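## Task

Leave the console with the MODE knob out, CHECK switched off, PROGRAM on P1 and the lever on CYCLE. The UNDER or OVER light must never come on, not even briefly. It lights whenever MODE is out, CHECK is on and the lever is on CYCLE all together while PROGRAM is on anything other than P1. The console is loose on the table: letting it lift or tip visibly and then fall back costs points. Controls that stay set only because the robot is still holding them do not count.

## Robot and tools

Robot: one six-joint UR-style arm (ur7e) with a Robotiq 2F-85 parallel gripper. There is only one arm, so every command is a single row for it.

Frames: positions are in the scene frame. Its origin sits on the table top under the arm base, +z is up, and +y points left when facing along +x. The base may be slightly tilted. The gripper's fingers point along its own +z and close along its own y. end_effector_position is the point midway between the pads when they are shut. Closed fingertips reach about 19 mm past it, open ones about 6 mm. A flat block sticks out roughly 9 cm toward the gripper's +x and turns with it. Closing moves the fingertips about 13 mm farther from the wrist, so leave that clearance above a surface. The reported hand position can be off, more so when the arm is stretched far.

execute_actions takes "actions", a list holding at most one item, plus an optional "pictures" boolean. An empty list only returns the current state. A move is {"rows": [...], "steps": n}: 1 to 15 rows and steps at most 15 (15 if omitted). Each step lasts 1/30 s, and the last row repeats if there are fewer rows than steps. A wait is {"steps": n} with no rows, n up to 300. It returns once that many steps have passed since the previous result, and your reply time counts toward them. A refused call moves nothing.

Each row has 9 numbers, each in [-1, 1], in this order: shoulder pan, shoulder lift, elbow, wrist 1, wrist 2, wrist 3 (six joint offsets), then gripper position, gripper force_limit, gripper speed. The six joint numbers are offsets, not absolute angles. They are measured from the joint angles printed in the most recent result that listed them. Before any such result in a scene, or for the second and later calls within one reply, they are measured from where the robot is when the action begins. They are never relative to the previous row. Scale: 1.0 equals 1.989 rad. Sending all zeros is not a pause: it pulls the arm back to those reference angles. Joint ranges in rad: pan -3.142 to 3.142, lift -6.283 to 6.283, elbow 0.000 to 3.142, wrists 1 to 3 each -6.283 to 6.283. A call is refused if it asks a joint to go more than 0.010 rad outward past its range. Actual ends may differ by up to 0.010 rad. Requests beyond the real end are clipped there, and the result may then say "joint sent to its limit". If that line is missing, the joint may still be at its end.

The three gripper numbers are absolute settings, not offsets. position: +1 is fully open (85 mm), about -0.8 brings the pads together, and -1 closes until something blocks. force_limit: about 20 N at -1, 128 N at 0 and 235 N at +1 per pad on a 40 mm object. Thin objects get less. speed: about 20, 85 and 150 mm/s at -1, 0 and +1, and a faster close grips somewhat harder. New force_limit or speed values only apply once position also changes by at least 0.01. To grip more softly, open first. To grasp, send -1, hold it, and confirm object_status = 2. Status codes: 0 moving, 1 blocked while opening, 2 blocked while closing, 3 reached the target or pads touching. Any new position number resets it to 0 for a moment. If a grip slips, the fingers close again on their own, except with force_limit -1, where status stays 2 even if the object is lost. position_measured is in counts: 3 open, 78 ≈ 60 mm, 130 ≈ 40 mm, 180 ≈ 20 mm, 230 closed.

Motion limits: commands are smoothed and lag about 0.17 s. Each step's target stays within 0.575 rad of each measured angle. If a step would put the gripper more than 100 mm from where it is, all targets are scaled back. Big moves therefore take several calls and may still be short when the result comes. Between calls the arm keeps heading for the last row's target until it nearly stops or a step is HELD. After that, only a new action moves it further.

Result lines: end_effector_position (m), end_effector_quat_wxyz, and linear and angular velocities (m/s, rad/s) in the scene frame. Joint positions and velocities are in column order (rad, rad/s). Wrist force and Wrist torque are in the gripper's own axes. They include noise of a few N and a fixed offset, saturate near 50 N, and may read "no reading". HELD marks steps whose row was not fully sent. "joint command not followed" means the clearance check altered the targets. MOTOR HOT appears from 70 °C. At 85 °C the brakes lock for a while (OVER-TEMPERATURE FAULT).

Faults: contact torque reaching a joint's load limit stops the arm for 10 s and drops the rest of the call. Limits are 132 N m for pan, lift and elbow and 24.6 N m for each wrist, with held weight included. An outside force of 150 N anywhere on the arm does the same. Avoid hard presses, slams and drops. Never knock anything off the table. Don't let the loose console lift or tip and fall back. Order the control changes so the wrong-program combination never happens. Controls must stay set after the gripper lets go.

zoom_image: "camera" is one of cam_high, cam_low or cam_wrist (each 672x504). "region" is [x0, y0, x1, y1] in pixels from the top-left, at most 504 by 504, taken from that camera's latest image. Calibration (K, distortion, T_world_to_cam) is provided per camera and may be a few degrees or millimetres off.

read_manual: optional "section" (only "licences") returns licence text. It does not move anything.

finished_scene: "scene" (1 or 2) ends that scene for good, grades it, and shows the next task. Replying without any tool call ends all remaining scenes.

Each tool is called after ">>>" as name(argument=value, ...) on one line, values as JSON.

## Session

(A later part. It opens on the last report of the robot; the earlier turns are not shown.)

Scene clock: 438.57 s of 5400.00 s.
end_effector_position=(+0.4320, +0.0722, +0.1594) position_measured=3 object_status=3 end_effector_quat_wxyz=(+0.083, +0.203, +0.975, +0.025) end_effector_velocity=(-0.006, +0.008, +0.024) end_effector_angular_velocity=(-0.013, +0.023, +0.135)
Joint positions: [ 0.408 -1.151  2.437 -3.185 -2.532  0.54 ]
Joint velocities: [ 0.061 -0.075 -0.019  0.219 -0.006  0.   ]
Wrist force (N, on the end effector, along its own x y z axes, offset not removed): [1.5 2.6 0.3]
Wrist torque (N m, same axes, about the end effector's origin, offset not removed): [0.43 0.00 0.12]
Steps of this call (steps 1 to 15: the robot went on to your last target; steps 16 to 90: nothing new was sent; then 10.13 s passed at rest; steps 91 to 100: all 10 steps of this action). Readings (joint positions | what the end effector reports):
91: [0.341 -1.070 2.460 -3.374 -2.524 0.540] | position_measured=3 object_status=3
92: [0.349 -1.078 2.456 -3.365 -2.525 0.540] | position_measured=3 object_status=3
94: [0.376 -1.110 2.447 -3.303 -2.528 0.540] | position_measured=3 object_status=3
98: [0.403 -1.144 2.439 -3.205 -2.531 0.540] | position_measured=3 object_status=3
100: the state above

>>> execute_actions(actions=[{"rows": [[-0.0913,-0.1490,0.0622,-0.0239,0.0311,0.382,1,0,1]], "steps": 15}], pictures=false)

>>> execute_actions(actions=[{"steps": 20}])

Scene clock: 442.63 s of 5400.00 s.
end_effector_position=(+0.4253, -0.0370, +0.1597) position_measured=3 object_status=3 end_effector_quat_wxyz=(+0.065, +0.633, +0.769, +0.055) end_effector_velocity=(-0.003, -0.030, +0.002) end_effector_angular_velocity=(+0.086, -0.008, -0.573)
Joint positions: [ 0.232 -1.438  2.558 -3.23  -2.471  1.241]
Joint velocities: [-0.046 -0.08   0.028 -0.015  0.013  0.502]
Wrist force (N, on the end effector, along its own x y z axes, offset not removed): [-2.3 3.0 3.3]
Wrist torque (N m, same axes, about the end effector's origin, offset not removed): [0.31 0.29 0.17]
Steps of this call (steps 1 to 30: the robot went on to your last target; steps 31 to 90: nothing new was sent; then 0.57 s passed at rest; steps 91 to 105: all 15 steps of this action). Readings (joint positions | what the end effector reports):
91: [0.415 -1.161 2.436 -3.160 -2.532 0.541] | position_measured=3 object_status=3
92: [0.406 -1.170 2.444 -3.167 -2.525 0.550] | position_measured=3 object_status=3
94: [0.352 -1.236 2.484 -3.191 -2.505 0.619] | position_measured=3 object_status=3
98: [0.267 -1.377 2.536 -3.219 -2.481 0.892] | position_measured=3 object_status=3
105: the state above

Scene clock: 443.30 s of 5400.00 s.
end_effector_position=(+0.4250, -0.0404, +0.1600) position_measured=3 object_status=3 end_effector_quat_wxyz=(+0.064, +0.659, +0.747, +0.056) end_effector_velocity=(-0.000, +0.000, +0.000) end_effector_angular_velocity=(+0.001, -0.000, -0.002)
Joint positions: [ 0.227 -1.447  2.561 -3.232 -2.47   1.3  ]
Joint velocities: [ 0.    -0.     0.    -0.     0.     0.002]
Wrist force (N, on the end effector, along its own x y z axes, offset not removed): [-0.1 0.8 1.5]
Wrist torque (N m, same axes, about the end effector's origin, offset not removed): [0.12 -0.02 0.19]
Steps of this call (steps 1 to 20: the robot went on to your last target). Readings (joint positions | what the end effector reports):
1: [0.231 -1.441 2.558 -3.231 -2.471 1.256] | position_measured=3 object_status=3
2: [0.230 -1.442 2.559 -3.231 -2.471 1.267] | position_measured=3 object_status=3
4: [0.228 -1.445 2.560 -3.232 -2.470 1.281] | position_measured=3 object_status=3
8: [0.227 -1.447 2.561 -3.232 -2.470 1.294] | position_measured=3 object_status=3
20: the state above
camera_calibration (this result's frames):
cam_wrist: T_world_to_cam=[[0.983629, 0.123797, 0.130949, -0.430639], [0.0868447, -0.962375, 0.257474, -0.079061], [0.157897, -0.241887, -0.957371, 0.224455], [0, 0, 0, 1]] pos_world=[0.395015, 0.0315181, 0.291634]

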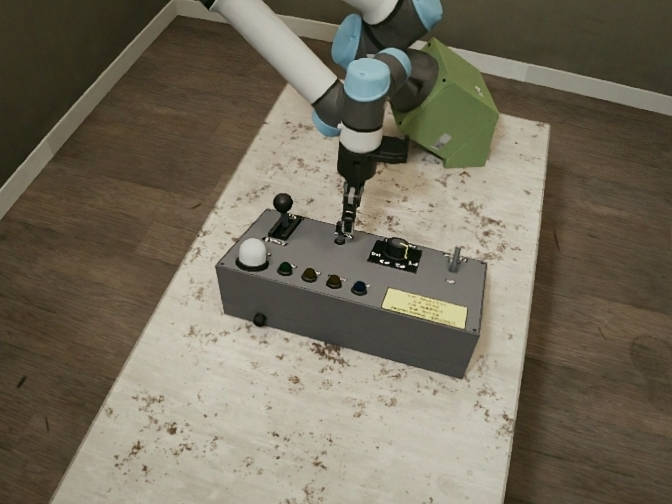

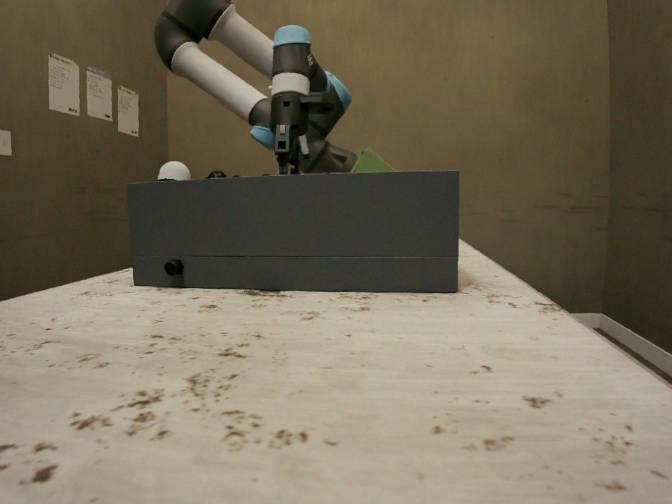

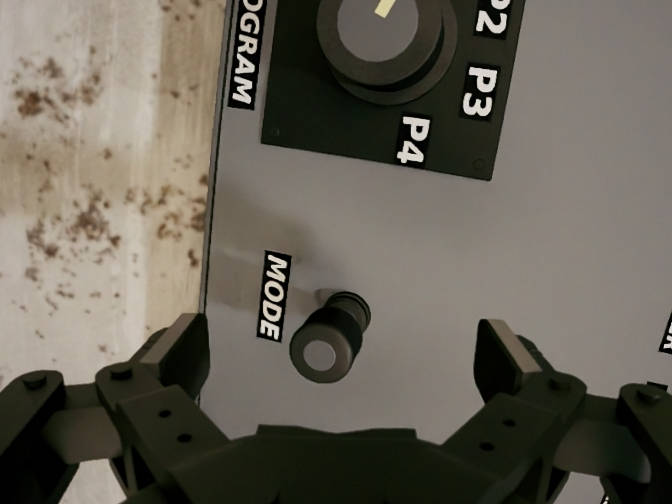

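>>> execute_actions(actions=[{"rows": [[-0.0385,0.0480,0.0081,-0.0949,0.0212,0,1,0,1]], "steps": 15}], pictures=false)

>>> execute_actions(actions=[{"rows": [[0,0,0,0,0,0,-1,-0.5,0]], "steps": 15}], pictures=false)

>>> execute_actions(actions=[{"steps": 15}], pictures=false)

Scene clock: 453.20 s of 5400.00 s.
end_effector_position=(+0.4248, -0.0407, +0.1306) position_measured=3 object_status=3 end_effector_quat_wxyz=(+0.061, +0.694, +0.715, +0.059) end_effector_velocity=(+0.001, -0.001, -0.005) end_effector_angular_velocity=(+0.003, -0.005, -0.025)
Joint positions: [ 0.152 -1.354  2.577 -3.416 -2.428  1.3  ]
Joint velocities: [-0.014  0.019  0.003 -0.044  0.008  0.002]
Wrist force (N, on the end effector, along its own x y z axes, offset not removed): [1.3 0.0 0.0]
Wrist torque (N m, same axes, about the end effector's origin, offset not removed): [-0.20 0.01 0.00]
Steps of this call (steps 1 to 15: the robot went on to your last target; steps 16 to 90: nothing new was sent; then 6.40 s passed at rest; steps 91 to 105: all 15 steps of this action). Readings (joint positions | what the end effector reports):
91: [0.226 -1.447 2.561 -3.233 -2.469 1.300] | position_measured=3 object_status=3
92: [0.218 -1.438 2.564 -3.242 -2.463 1.300] | position_measured=3 object_status=3
94: [0.191 -1.405 2.569 -3.300 -2.448 1.300] | position_measured=3 object_status=3
98: [0.163 -1.369 2.575 -3.383 -2.434 1.300] | position_measured=3 object_status=3
105: the state above

Scene clock: 453.70 s of 5400.00 s.
end_effector_position=(+0.4247, -0.0407, +0.1305) position_measured=96 object_status=0 end_effector_quat_wxyz=(+0.061, +0.694, +0.715, +0.059) end_effector_velocity=(+0.000, -0.000, -0.000) end_effector_angular_velocity=(-0.000, +0.001, +0.000)
Joint positions: [ 0.152 -1.354  2.577 -3.416 -2.428  1.3  ]
Joint velocities: [-0.    -0.    -0.     0.001 -0.    -0.   ]
Wrist force (N, on the end effector, along its own x y z axes, offset not removed): [1.8 2.8 3.5]
Wrist torque (N m, same axes, about the end effector's origin, offset not removed): [0.38 -0.13 0.06]
Steps of this call (steps 1 to 15: all 15 steps of this action). Readings (joint positions | what the end effector reports):
1: [0.152 -1.354 2.577 -3.417 -2.428 1.300] | position_measured=3 object_status=0
2: [0.151 -1.354 2.577 -3.417 -2.428 1.300] | position_measured=4 object_status=0
4: [0.151 -1.354 2.577 -3.417 -2.428 1.300] | position_measured=14 object_status=0
8: [0.152 -1.354 2.577 -3.416 -2.428 1.300] | position_measured=43 object_status=0
15: the state above

Scene clock: 464.17 s of 5400.00 s.
end_effector_position=(+0.4247, -0.0390, +0.1305) position_measured=231 object_status=3 end_effector_quat_wxyz=(+0.060, +0.693, +0.715, +0.061) end_effector_velocity=(-0.000, +0.000, -0.000) end_effector_angular_velocity=(-0.000, +0.000, +0.000)
Joint positions: [ 0.153 -1.354  2.577 -3.414 -2.424  1.3  ]
Joint velocities: [-0.  0.  0. -0. -0. -0.]
Wrist force (N, on the end effector, along its own x y z axes, offset not removed): [47.5 -0.7 -0.6]
Wrist torque (N m, same axes, about the end effector's origin, offset not removed): [0.23 -0.02 0.23]
TORQUE FAULT: the external load on joint 5 (wrist 2) reached its load limit, and the arm stopped for 10 seconds. The arm's remaining commands of this call were not run. The arm holds where it stopped, with its grip as last carried out, and accepts commands again: back off and push less far. The arm stops again, at the same cost, whenever a joint's load reaches its limit.
The stop began at step 14 of this call (marked STOPPED below). From that step on the arm followed nothing that you had sent. Nothing is kept back now, and the robot has no last target.
Steps of this call (steps 1 to 13: the robot went on to your last target; steps 14 to 314: the stop). Readings (joint positions | what the end effector reports):
1: [0.152 -1.354 2.577 -3.416 -2.428 1.300] | position_measured=103 object_status=0
2: [0.152 -1.354 2.577 -3.416 -2.428 1.300] | position_measured=111 object_status=0
4: [0.152 -1.354 2.577 -3.416 -2.428 1.300] | position_measured=126 object_status=0
8: [0.152 -1.354 2.577 -3.416 -2.428 1.300] | position_measured=156 object_status=0
14: [0.152 -1.354 2.577 -3.415 -2.426 1.300] | position_measured=197 object_status=0 STOPPED
314: the state above

>>> execute_actions(actions=[{"rows": [[0,0,0,0,0,0,1,0,1],[0,0,0,0,0,0,1,0,1],[0,0,0,0,0,0,1,0,1],[0,0,0,0,0,0,1,0,1],[0,0,0,0,0,0,1,0,1],[0,0,0,0,0,0,1,0,1],[0,0,0,0,0,0,1,0,1],[0,0,0,0,0,0,1,0,1],[-0.0138,-0.0173,0.0041,-0.0005,0.0055,0,1,0,1]], "steps": 15}], pictures=false)

>>> execute_actions(actions=[{"steps": 15}])

Scene clock: 474.00 s of 5400.00 s.
end_effector_position=(+0.4248, -0.0500, +0.1300) position_measured=69 object_status=0 end_effector_quat_wxyz=(+0.060, +0.703, +0.706, +0.060) end_effector_velocity=(-0.000, -0.025, -0.001) end_effector_angular_velocity=(+0.001, -0.001, -0.065)
Joint positions: [ 0.131 -1.381  2.583 -3.414 -2.415  1.3  ]
Joint velocities: [-0.048 -0.062  0.015 -0.003  0.019  0.001]
Wrist force (N, on the end effector, along its own x y z axes, offset not removed): [0.9 1.9 0.4]
Wrist torque (N m, same axes, about the end effector's origin, offset not removed): [0.38 -0.04 -0.09]
Steps of this call (steps 1 to 90: nothing new was sent; then 6.33 s passed at rest; steps 91 to 105: all 15 steps of this action). Readings (joint positions | what the end effector reports):
91: [0.153 -1.354 2.577 -3.414 -2.424 1.300] | position_measured=231 object_status=0
92: [0.153 -1.354 2.577 -3.414 -2.424 1.300] | position_measured=230 object_status=0
94: [0.152 -1.354 2.577 -3.414 -2.425 1.300] | position_measured=212 object_status=0
98: [0.152 -1.354 2.577 -3.414 -2.425 1.300] | position_measured=161 object_status=0
105: the state above

Scene clock: 474.50 s of 5400.00 s.
end_effector_position=(+0.4247, -0.0528, +0.1300) position_measured=3 object_status=0 end_effector_quat_wxyz=(+0.060, +0.706, +0.703, +0.060) end_effector_velocity=(+0.000, -0.000, +0.000) end_effector_angular_velocity=(-0.000, -0.000, +0.001)
Joint positions: [ 0.125 -1.388  2.585 -3.415 -2.413  1.3  ]
Joint velocities: [-0.    -0.     0.    -0.    -0.    -0.001]
Wrist force (N, on the end effector, along its own x y z axes, offset not removed): [2.9 2.7 1.2]
Wrist torque (N m, same axes, about the end effector's origin, offset not removed): [0.46 -0.37 0.04]
Steps of this call (steps 1 to 15: the robot went on to your last target). Readings (joint positions | what the end effector reports):
1: [0.129 -1.383 2.584 -3.415 -2.415 1.300] | position_measured=55 object_status=0
2: [0.128 -1.384 2.584 -3.415 -2.414 1.300] | position_measured=42 object_status=0
4: [0.127 -1.386 2.584 -3.415 -2.414 1.300] | position_measured=17 object_status=0
8: [0.126 -1.387 2.585 -3.415 -2.413 1.300] | position_measured=4 object_status=0
15: the state above
The arm was judged still, so your last target was given up. Only a new action makes it travel on or press farther. Fingers that are still opening or closing keep moving.
camera_calibration (this result's frames):
cam_wrist: T_world_to_cam=[[0.991251, -0.00578039, 0.131861, -0.435152], [-0.0371255, -0.970916, 0.236526, -0.0282879], [0.126658, -0.239352, -0.962636, 0.206864], [0, 0, 0, 1]] pos_world=[0.404094, 0.0195327, 0.263205]

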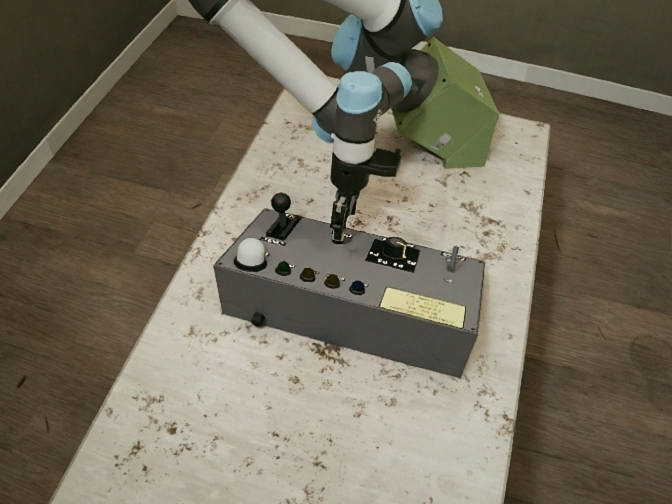

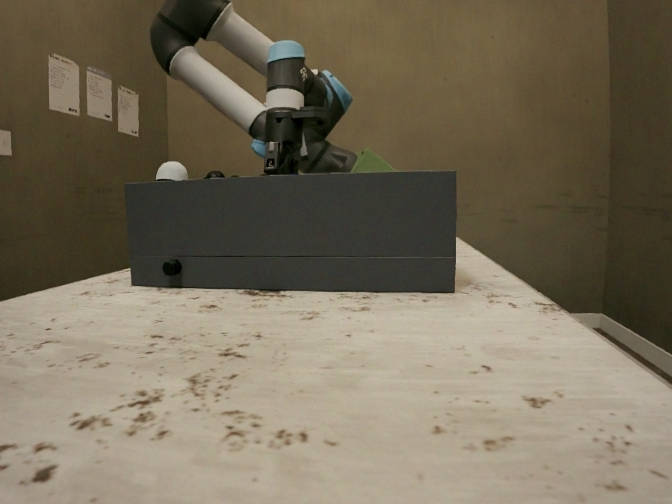

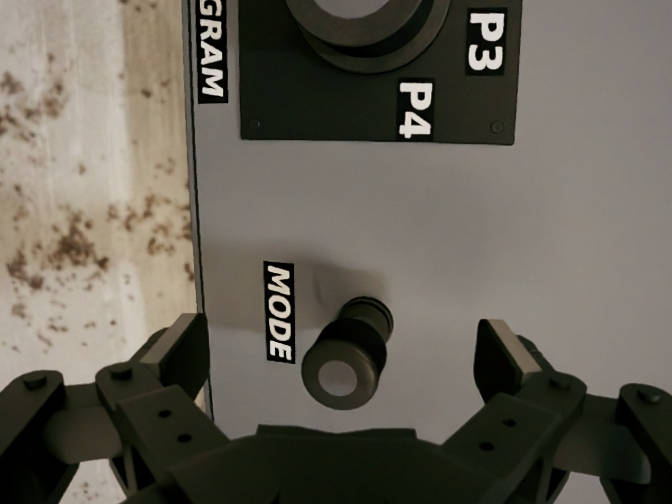

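>>> execute_actions(actions=[{"rows": [[0,0,0,0,0,0,-1,-0.4,-0.3]], "steps": 15}], pictures=false)

>>> execute_actions(actions=[{"steps": 15}], pictures=false)

Scene clock: 478.33 s of 5400.00 s.
end_effector_position=(+0.4247, -0.0528, +0.1299) position_measured=74 object_status=0 end_effector_quat_wxyz=(+0.060, +0.706, +0.703, +0.060) end_effector_velocity=(-0.000, -0.000, -0.000) end_effector_angular_velocity=(-0.000, +0.001, -0.000)
Joint positions: [ 0.125 -1.388  2.585 -3.415 -2.413  1.3  ]
Joint velocities: [-0.001 -0.     0.     0.     0.     0.   ]
Wrist force (N, on the end effector, along its own x y z axes, offset not removed): [0.2 1.4 -0.3]
Wrist torque (N m, same axes, about the end effector's origin, offset not removed): [0.12 -0.01 0.02]
Steps of this call (steps 1 to 90: nothing new was sent; then 0.33 s passed at rest; steps 91 to 105: all 15 steps of this action). Readings (joint positions | what the end effector reports):
91: [0.125 -1.388 2.585 -3.415 -2.413 1.300] | position_measured=3 object_status=0
92: [0.125 -1.388 2.585 -3.415 -2.413 1.300] | position_measured=4 object_status=0
94: [0.125 -1.388 2.585 -3.415 -2.413 1.300] | position_measured=12 object_status=0
98: [0.125 -1.388 2.585 -3.415 -2.413 1.300] | position_measured=34 object_status=0
105: the state above

Scene clock: 478.83 s of 5400.00 s.
end_effector_position=(+0.4248, -0.0528, +0.1300) position_measured=161 object_status=0 end_effector_quat_wxyz=(+0.060, +0.706, +0.703, +0.060) end_effector_velocity=(+0.001, +0.000, +0.001) end_effector_angular_velocity=(+0.003, -0.006, -0.004)
Joint positions: [ 0.125 -1.388  2.585 -3.415 -2.413  1.3  ]
Joint velocities: [ 0.001  0.    -0.    -0.006  0.003  0.   ]
Wrist force (N, on the end effector, along its own x y z axes, offset not removed): [1.1 29.3 -7.0]
Wrist torque (N m, same axes, about the end effector's origin, offset not removed): [-0.42 0.27 -0.09]
Steps of this call (steps 1 to 15: the robot went on to your last target). Readings (joint positions | what the end effector reports):
1: [0.125 -1.388 2.585 -3.415 -2.413 1.300] | position_measured=80 object_status=0
2: [0.125 -1.388 2.585 -3.415 -2.413 1.300] | position_measured=86 object_status=0
4: [0.125 -1.388 2.585 -3.415 -2.413 1.300] | position_measured=97 object_status=0
8: [0.125 -1.388 2.585 -3.415 -2.413 1.300] | position_measured=120 object_status=0
15: the state above
The arm was judged still, so your last target was given up. Only a new action makes it travel on or press farther. Fingers that are still opening or closing keep moving.

>>> execute_actions(actions=[{"rows": [[0,0,0,0,0,0,-1,-0.4,-0.3],[0,0,0,0,0,0,-1,-0.4,-0.3],[0,0,0,0,0,0,-1,-0.4,-0.3],[0,0,0,0,0,0,-1,-0.4,-0.3],[0,0,0,0,0,0,-1,-0.4,-0.3],[0.0064,-0.008,-0.0013,0.0158,-0.0035,0,-1,-0.4,-0.3],[0.0128,-0.016,-0.0027,0.0316,-0.0071,0,-1,-0.4,-0.3],[0.0192,-0.0240,-0.0040,0.0474,-0.0106,0,-1,-0.4,-0.3]], "steps": 15}])

Scene clock: 483.87 s of 5400.00 s.
end_effector_position=(+0.4248, -0.0521, +0.1427) position_measured=170 object_status=2 end_effector_quat_wxyz=(+0.061, +0.691, +0.718, +0.059) end_effector_velocity=(+0.001, +0.001, +0.016) end_effector_angular_velocity=(-0.006, -0.001, +0.051)
Joint positions: [ 0.159 -1.43   2.578 -3.332 -2.432  1.3  ]
Joint velocities: [ 0.041 -0.049 -0.01   0.097 -0.02  -0.001]
Wrist force (N, on the end effector, along its own x y z axes, offset not removed): [-4.8 -29.4 5.6]
Wrist torque (N m, same axes, about the end effector's origin, offset not removed): [-0.35 -0.44 0.67]
Steps of this call (steps 1 to 90: nothing new was sent; then 1.53 s passed at rest; steps 91 to 105: all 15 steps of this action). Readings (joint positions | what the end effector reports):
91: [0.125 -1.388 2.585 -3.415 -2.413 1.300] | position_measured=169 object_status=2
92: [0.125 -1.388 2.585 -3.415 -2.413 1.300] | position_measured=169 object_status=2
94: [0.125 -1.388 2.585 -3.415 -2.413 1.300] | position_measured=169 object_status=2
98: [0.132 -1.397 2.584 -3.399 -2.417 1.300] | position_measured=169 object_status=2
105: the state above
camera_calibration (this result's frames):
cam_wrist: T_world_to_cam=[[0.99079, 0.0373377, 0.130159, -0.434171], [0.00473481, -0.970197, 0.24227, -0.0492364], [0.135326, -0.239423, -0.961438, 0.215413], [0, 0, 0, 1]] pos_world=[0.401254, 0.0200167, 0.275546]

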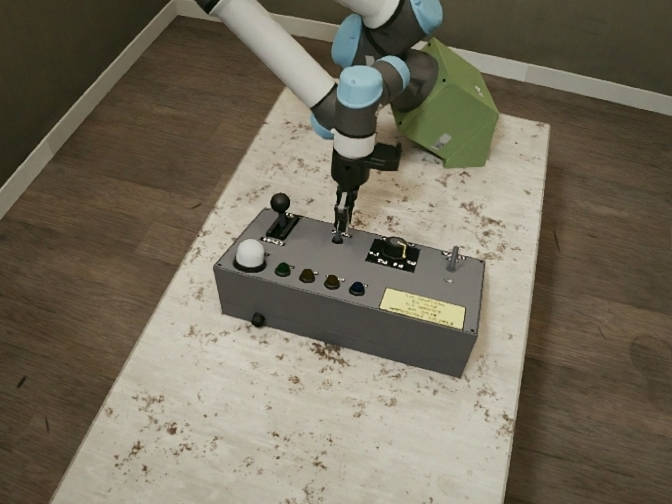

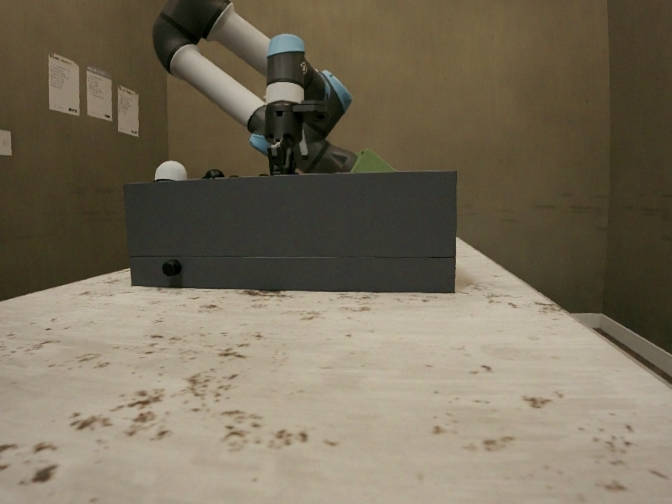

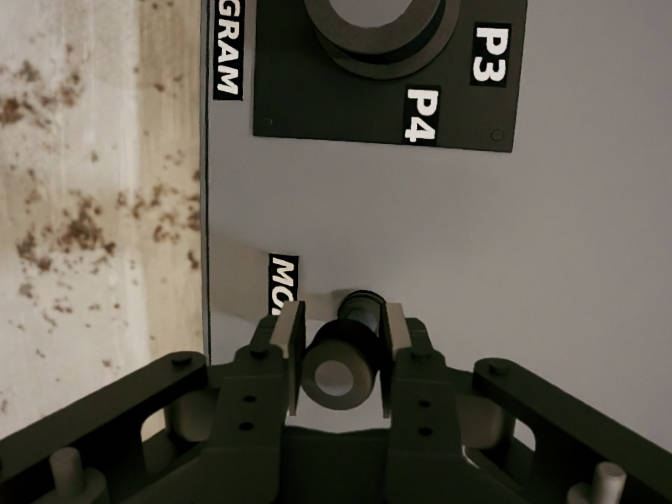

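>>> execute_actions(actions=[{"rows": [[0.0064,-0.008,-0.0013,0.0158,-0.0035,0,-1,-0.4,-0.3]], "steps": 15}], pictures=false)

Scene clock: 487.13 s of 5400.00 s.
end_effector_position=(+0.4246, -0.0520, +0.1475) position_measured=170 object_status=2 end_effector_quat_wxyz=(+0.061, +0.685, +0.724, +0.058) end_effector_velocity=(-0.000, +0.000, +0.001) end_effector_angular_velocity=(+0.000, -0.000, +0.001)
Joint positions: [ 0.171 -1.446  2.576 -3.301 -2.439  1.3  ]
Joint velocities: [ 0.002 -0.002 -0.     0.003 -0.001  0.001]
Wrist force (N, on the end effector, along its own x y z axes, offset not removed): [-5.1 -30.6 3.3]
Wrist torque (N m, same axes, about the end effector's origin, offset not removed): [0.04 -0.17 0.75]
Steps of this call (steps 1 to 30: the robot went on to your last target; steps 31 to 83: nothing new was sent; steps 84 to 98: all 15 steps of this action). Readings (joint positions | what the end effector reports):
84: [0.164 -1.436 2.577 -3.321 -2.434 1.300] | position_measured=170 object_status=2
85: [0.165 -1.438 2.577 -3.317 -2.435 1.300] | position_measured=170 object_status=2
87: [0.168 -1.441 2.576 -3.311 -2.436 1.300] | position_measured=170 object_status=2
91: [0.170 -1.444 2.576 -3.304 -2.438 1.300] | position_measured=170 object_status=2
98: the state above

>>> execute_actions(actions=[])

Scene clock: 489.10 s of 5400.00 s.
end_effector_position=(+0.4246, -0.0520, +0.1476) position_measured=170 object_status=2 end_effector_quat_wxyz=(+0.061, +0.685, +0.724, +0.058) end_effector_velocity=(+0.000, -0.000, -0.000) end_effector_angular_velocity=(-0.000, +0.000, +0.001)
Joint positions: [ 0.171 -1.446  2.576 -3.301 -2.439  1.3  ]
Joint velocities: [-0.     0.    -0.     0.     0.    -0.001]
Wrist force (N, on the end effector, along its own x y z axes, offset not removed): [-6.1 -31.1 2.9]
Wrist torque (N m, same axes, about the end effector's origin, offset not removed): [-0.15 0.03 0.75]
Steps of this call (steps 1 to 15: the robot went on to your last target; steps 16 to 59: nothing new was sent). Readings (joint positions | what the end effector reports):
1: [0.171 -1.446 2.576 -3.301 -2.439 1.300] | position_measured=170 object_status=2
2: [0.171 -1.446 2.576 -3.301 -2.439 1.300] | position_measured=170 object_status=2
4: [0.171 -1.446 2.576 -3.301 -2.439 1.300] | position_measured=170 object_status=2
8: [0.171 -1.446 2.576 -3.301 -2.439 1.300] | position_measured=170 object_status=2
59: the state above
The arm was judged still, so your last target was given up. Only a new action makes it travel on or press farther. Fingers that are still opening or closing keep moving.
camera_calibration (this result's frames):
cam_wrist: T_world_to_cam=[[0.990084, 0.0539417, 0.12971, -0.433453], [0.0207694, -0.9694, 0.244605, -0.0573796], [0.138935, -0.239485, -0.960908, 0.218572], [0, 0, 0, 1]] pos_world=[0.399979, 0.020102, 0.280286]

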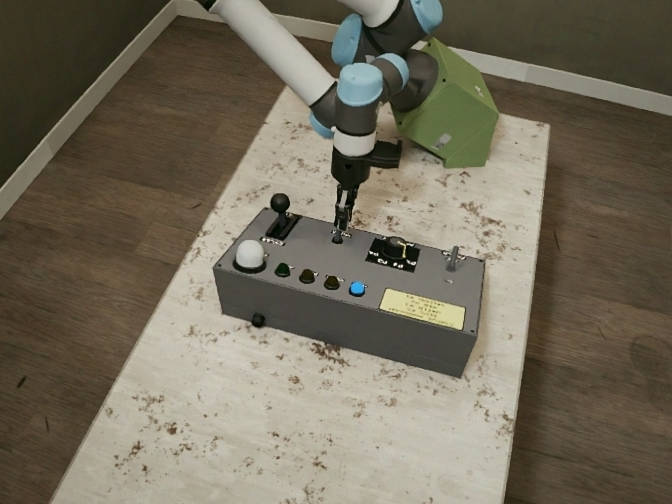

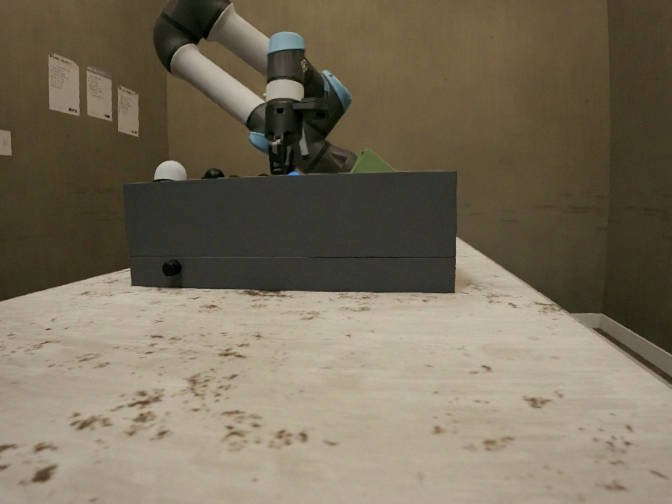

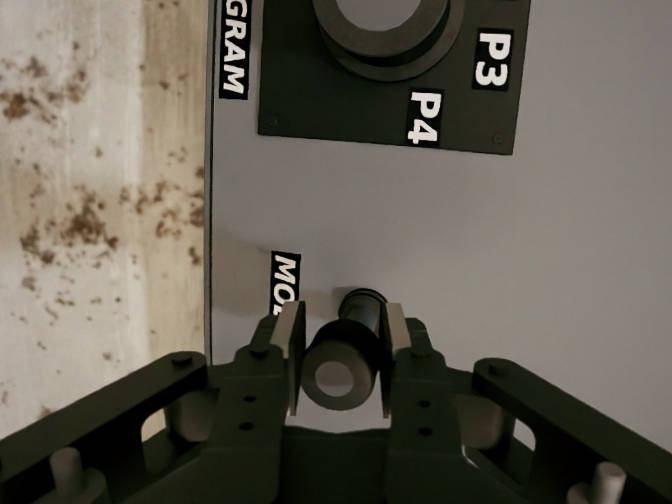

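>>> execute_actions(actions=[{"rows": [[0,0,0,0,0,0,1,0,1]], "steps": 12}], pictures=false)

>>> execute_actions(actions=[{"rows": [[-0.0037,-0.3822,-0.0045,0.3808,0.0018,0,-1,0,1]], "steps": 15}], pictures=false)

>>> execute_actions(actions=[{"steps": 30}])

Scene clock: 500.93 s of 5400.00 s.
end_effector_position=(+0.4248, -0.0520, +0.1477) position_measured=47 object_status=0 end_effector_quat_wxyz=(+0.061, +0.685, +0.724, +0.058) end_effector_velocity=(+0.000, -0.000, +0.000) end_effector_angular_velocity=(-0.000, -0.000, -0.000)
Joint positions: [ 0.171 -1.446  2.575 -3.301 -2.439  1.3  ]
Joint velocities: [-0.    -0.001  0.     0.    -0.    -0.   ]
Wrist force (N, on the end effector, along its own x y z axes, offset not removed): [1.0 -0.3 1.3]
Wrist torque (N m, same axes, about the end effector's origin, offset not removed): [-0.08 -0.13 0.00]
Steps of this call (steps 1 to 90: nothing new was sent; then 8.43 s passed at rest; steps 91 to 102: all 12 steps of this action). Readings (joint positions | what the end effector reports):
91: [0.171 -1.446 2.576 -3.301 -2.439 1.300] | position_measured=170 object_status=0
92: [0.171 -1.446 2.576 -3.301 -2.439 1.300] | position_measured=168 object_status=0
94: [0.171 -1.446 2.576 -3.301 -2.439 1.300] | position_measured=150 object_status=0
98: [0.171 -1.446 2.575 -3.301 -2.439 1.300] | position_measured=100 object_status=0
102: the state above

Scene clock: 501.43 s of 5400.00 s.
end_effector_position=(+0.3798, -0.1712, +0.2430) position_measured=196 object_status=0 end_effector_quat_wxyz=(+0.062, +0.689, +0.720, +0.059) end_effector_velocity=(-0.080, -0.083, +0.068) end_effector_angular_velocity=(+0.000, -0.005, -0.012)
Joint positions: [ 0.164 -2.14   2.567 -2.609 -2.435  1.3  ]
Joint velocities: [-0.004 -0.571 -0.003  0.562  0.002  0.001]
Wrist force (N, on the end effector, along its own x y z axes, offset not removed): [2.1 1.5 0.3]
Wrist torque (N m, same axes, about the end effector's origin, offset not removed): [0.28 -0.22 0.18]
Steps of this call (steps 1 to 15: all 15 steps of this action). Readings (joint positions | what the end effector reports):
1: [0.171 -1.447 2.575 -3.300 -2.439 1.300] | position_measured=34 object_status=0
2: [0.170 -1.456 2.574 -3.291 -2.438 1.300] | position_measured=28 object_status=0
4: [0.169 -1.524 2.572 -3.222 -2.437 1.300] | position_measured=52 object_status=0
8: [0.166 -1.790 2.569 -2.957 -2.436 1.300] | position_measured=104 object_status=0
15: the state above

Scene clock: 502.43 s of 5400.00 s.
end_effector_position=(+0.3701, -0.1805, +0.2506) position_measured=232 object_status=3 end_effector_quat_wxyz=(+0.062, +0.689, +0.719, +0.059) end_effector_velocity=(-0.000, +0.000, -0.000) end_effector_angular_velocity=(+0.000, +0.001, +0.000)
Joint positions: [ 0.164 -2.206  2.566 -2.544 -2.435  1.3  ]
Joint velocities: [-0.     0.001  0.    -0.     0.     0.   ]
Wrist force (N, on the end effector, along its own x y z axes, offset not removed): [1.9 -1.7 2.3]
Wrist torque (N m, same axes, about the end effector's origin, offset not removed): [-0.43 -0.23 0.16]
Steps of this call (steps 1 to 30: the robot went on to your last target). Readings (joint positions | what the end effector reports):
1: [0.164 -2.157 2.567 -2.593 -2.435 1.300] | position_measured=209 object_status=0
2: [0.164 -2.169 2.567 -2.580 -2.435 1.300] | position_measured=223 object_status=0
4: [0.164 -2.185 2.566 -2.564 -2.435 1.300] | position_measured=232 object_status=0
8: [0.164 -2.199 2.566 -2.550 -2.435 1.300] | position_measured=232 object_status=3
30: the state above
The arm was judged still, so your last target was given up. Only a new action makes it travel on or press farther. Fingers that are still opening or closing keep moving.
camera_calibration (this result's frames):
cam_wrist: T_world_to_cam=[[0.990298, 0.0408106, 0.132833, -0.389149], [0.00727993, -0.969826, 0.243688, -0.200876], [0.13877, -0.240356, -0.960714, 0.294197], [0, 0, 0, 1]] pos_world=[0.34601, -0.108221, 0.383282]

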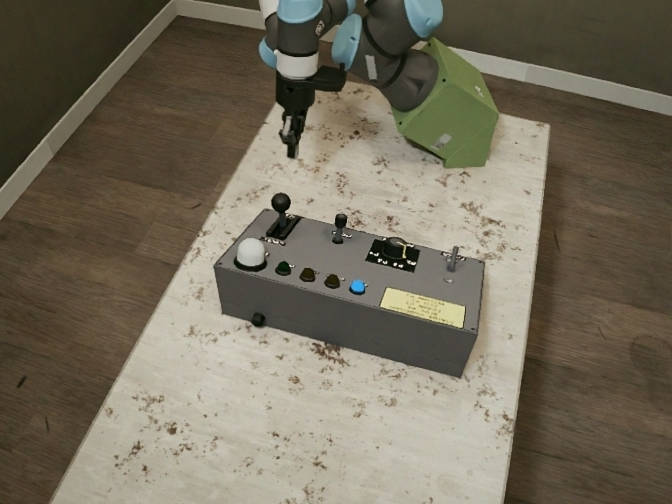

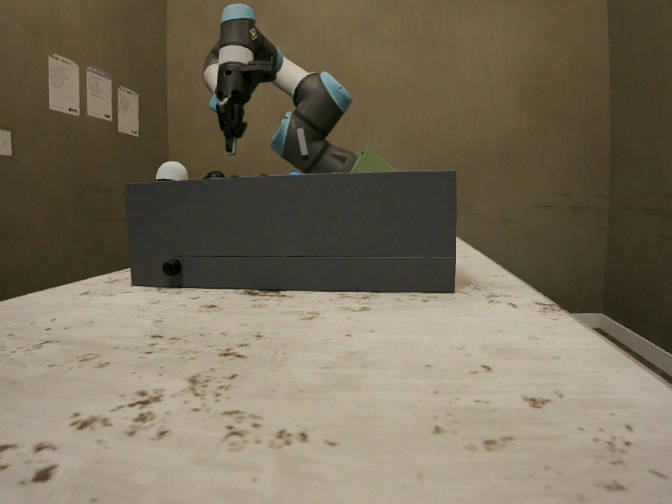

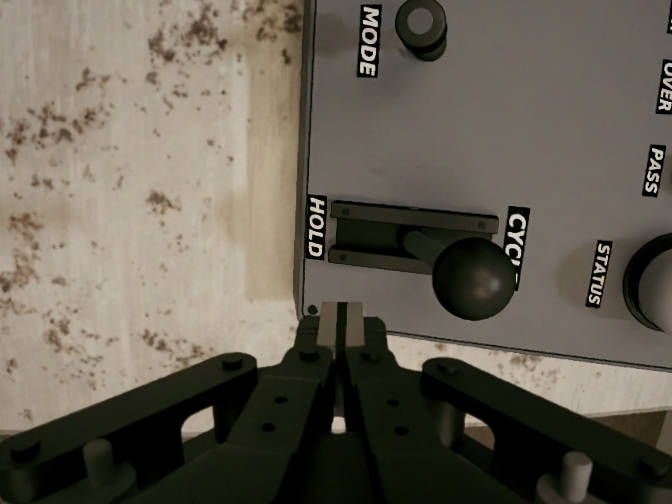

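>>> finished_scene(scene=1)

The scene is finished: the task was done.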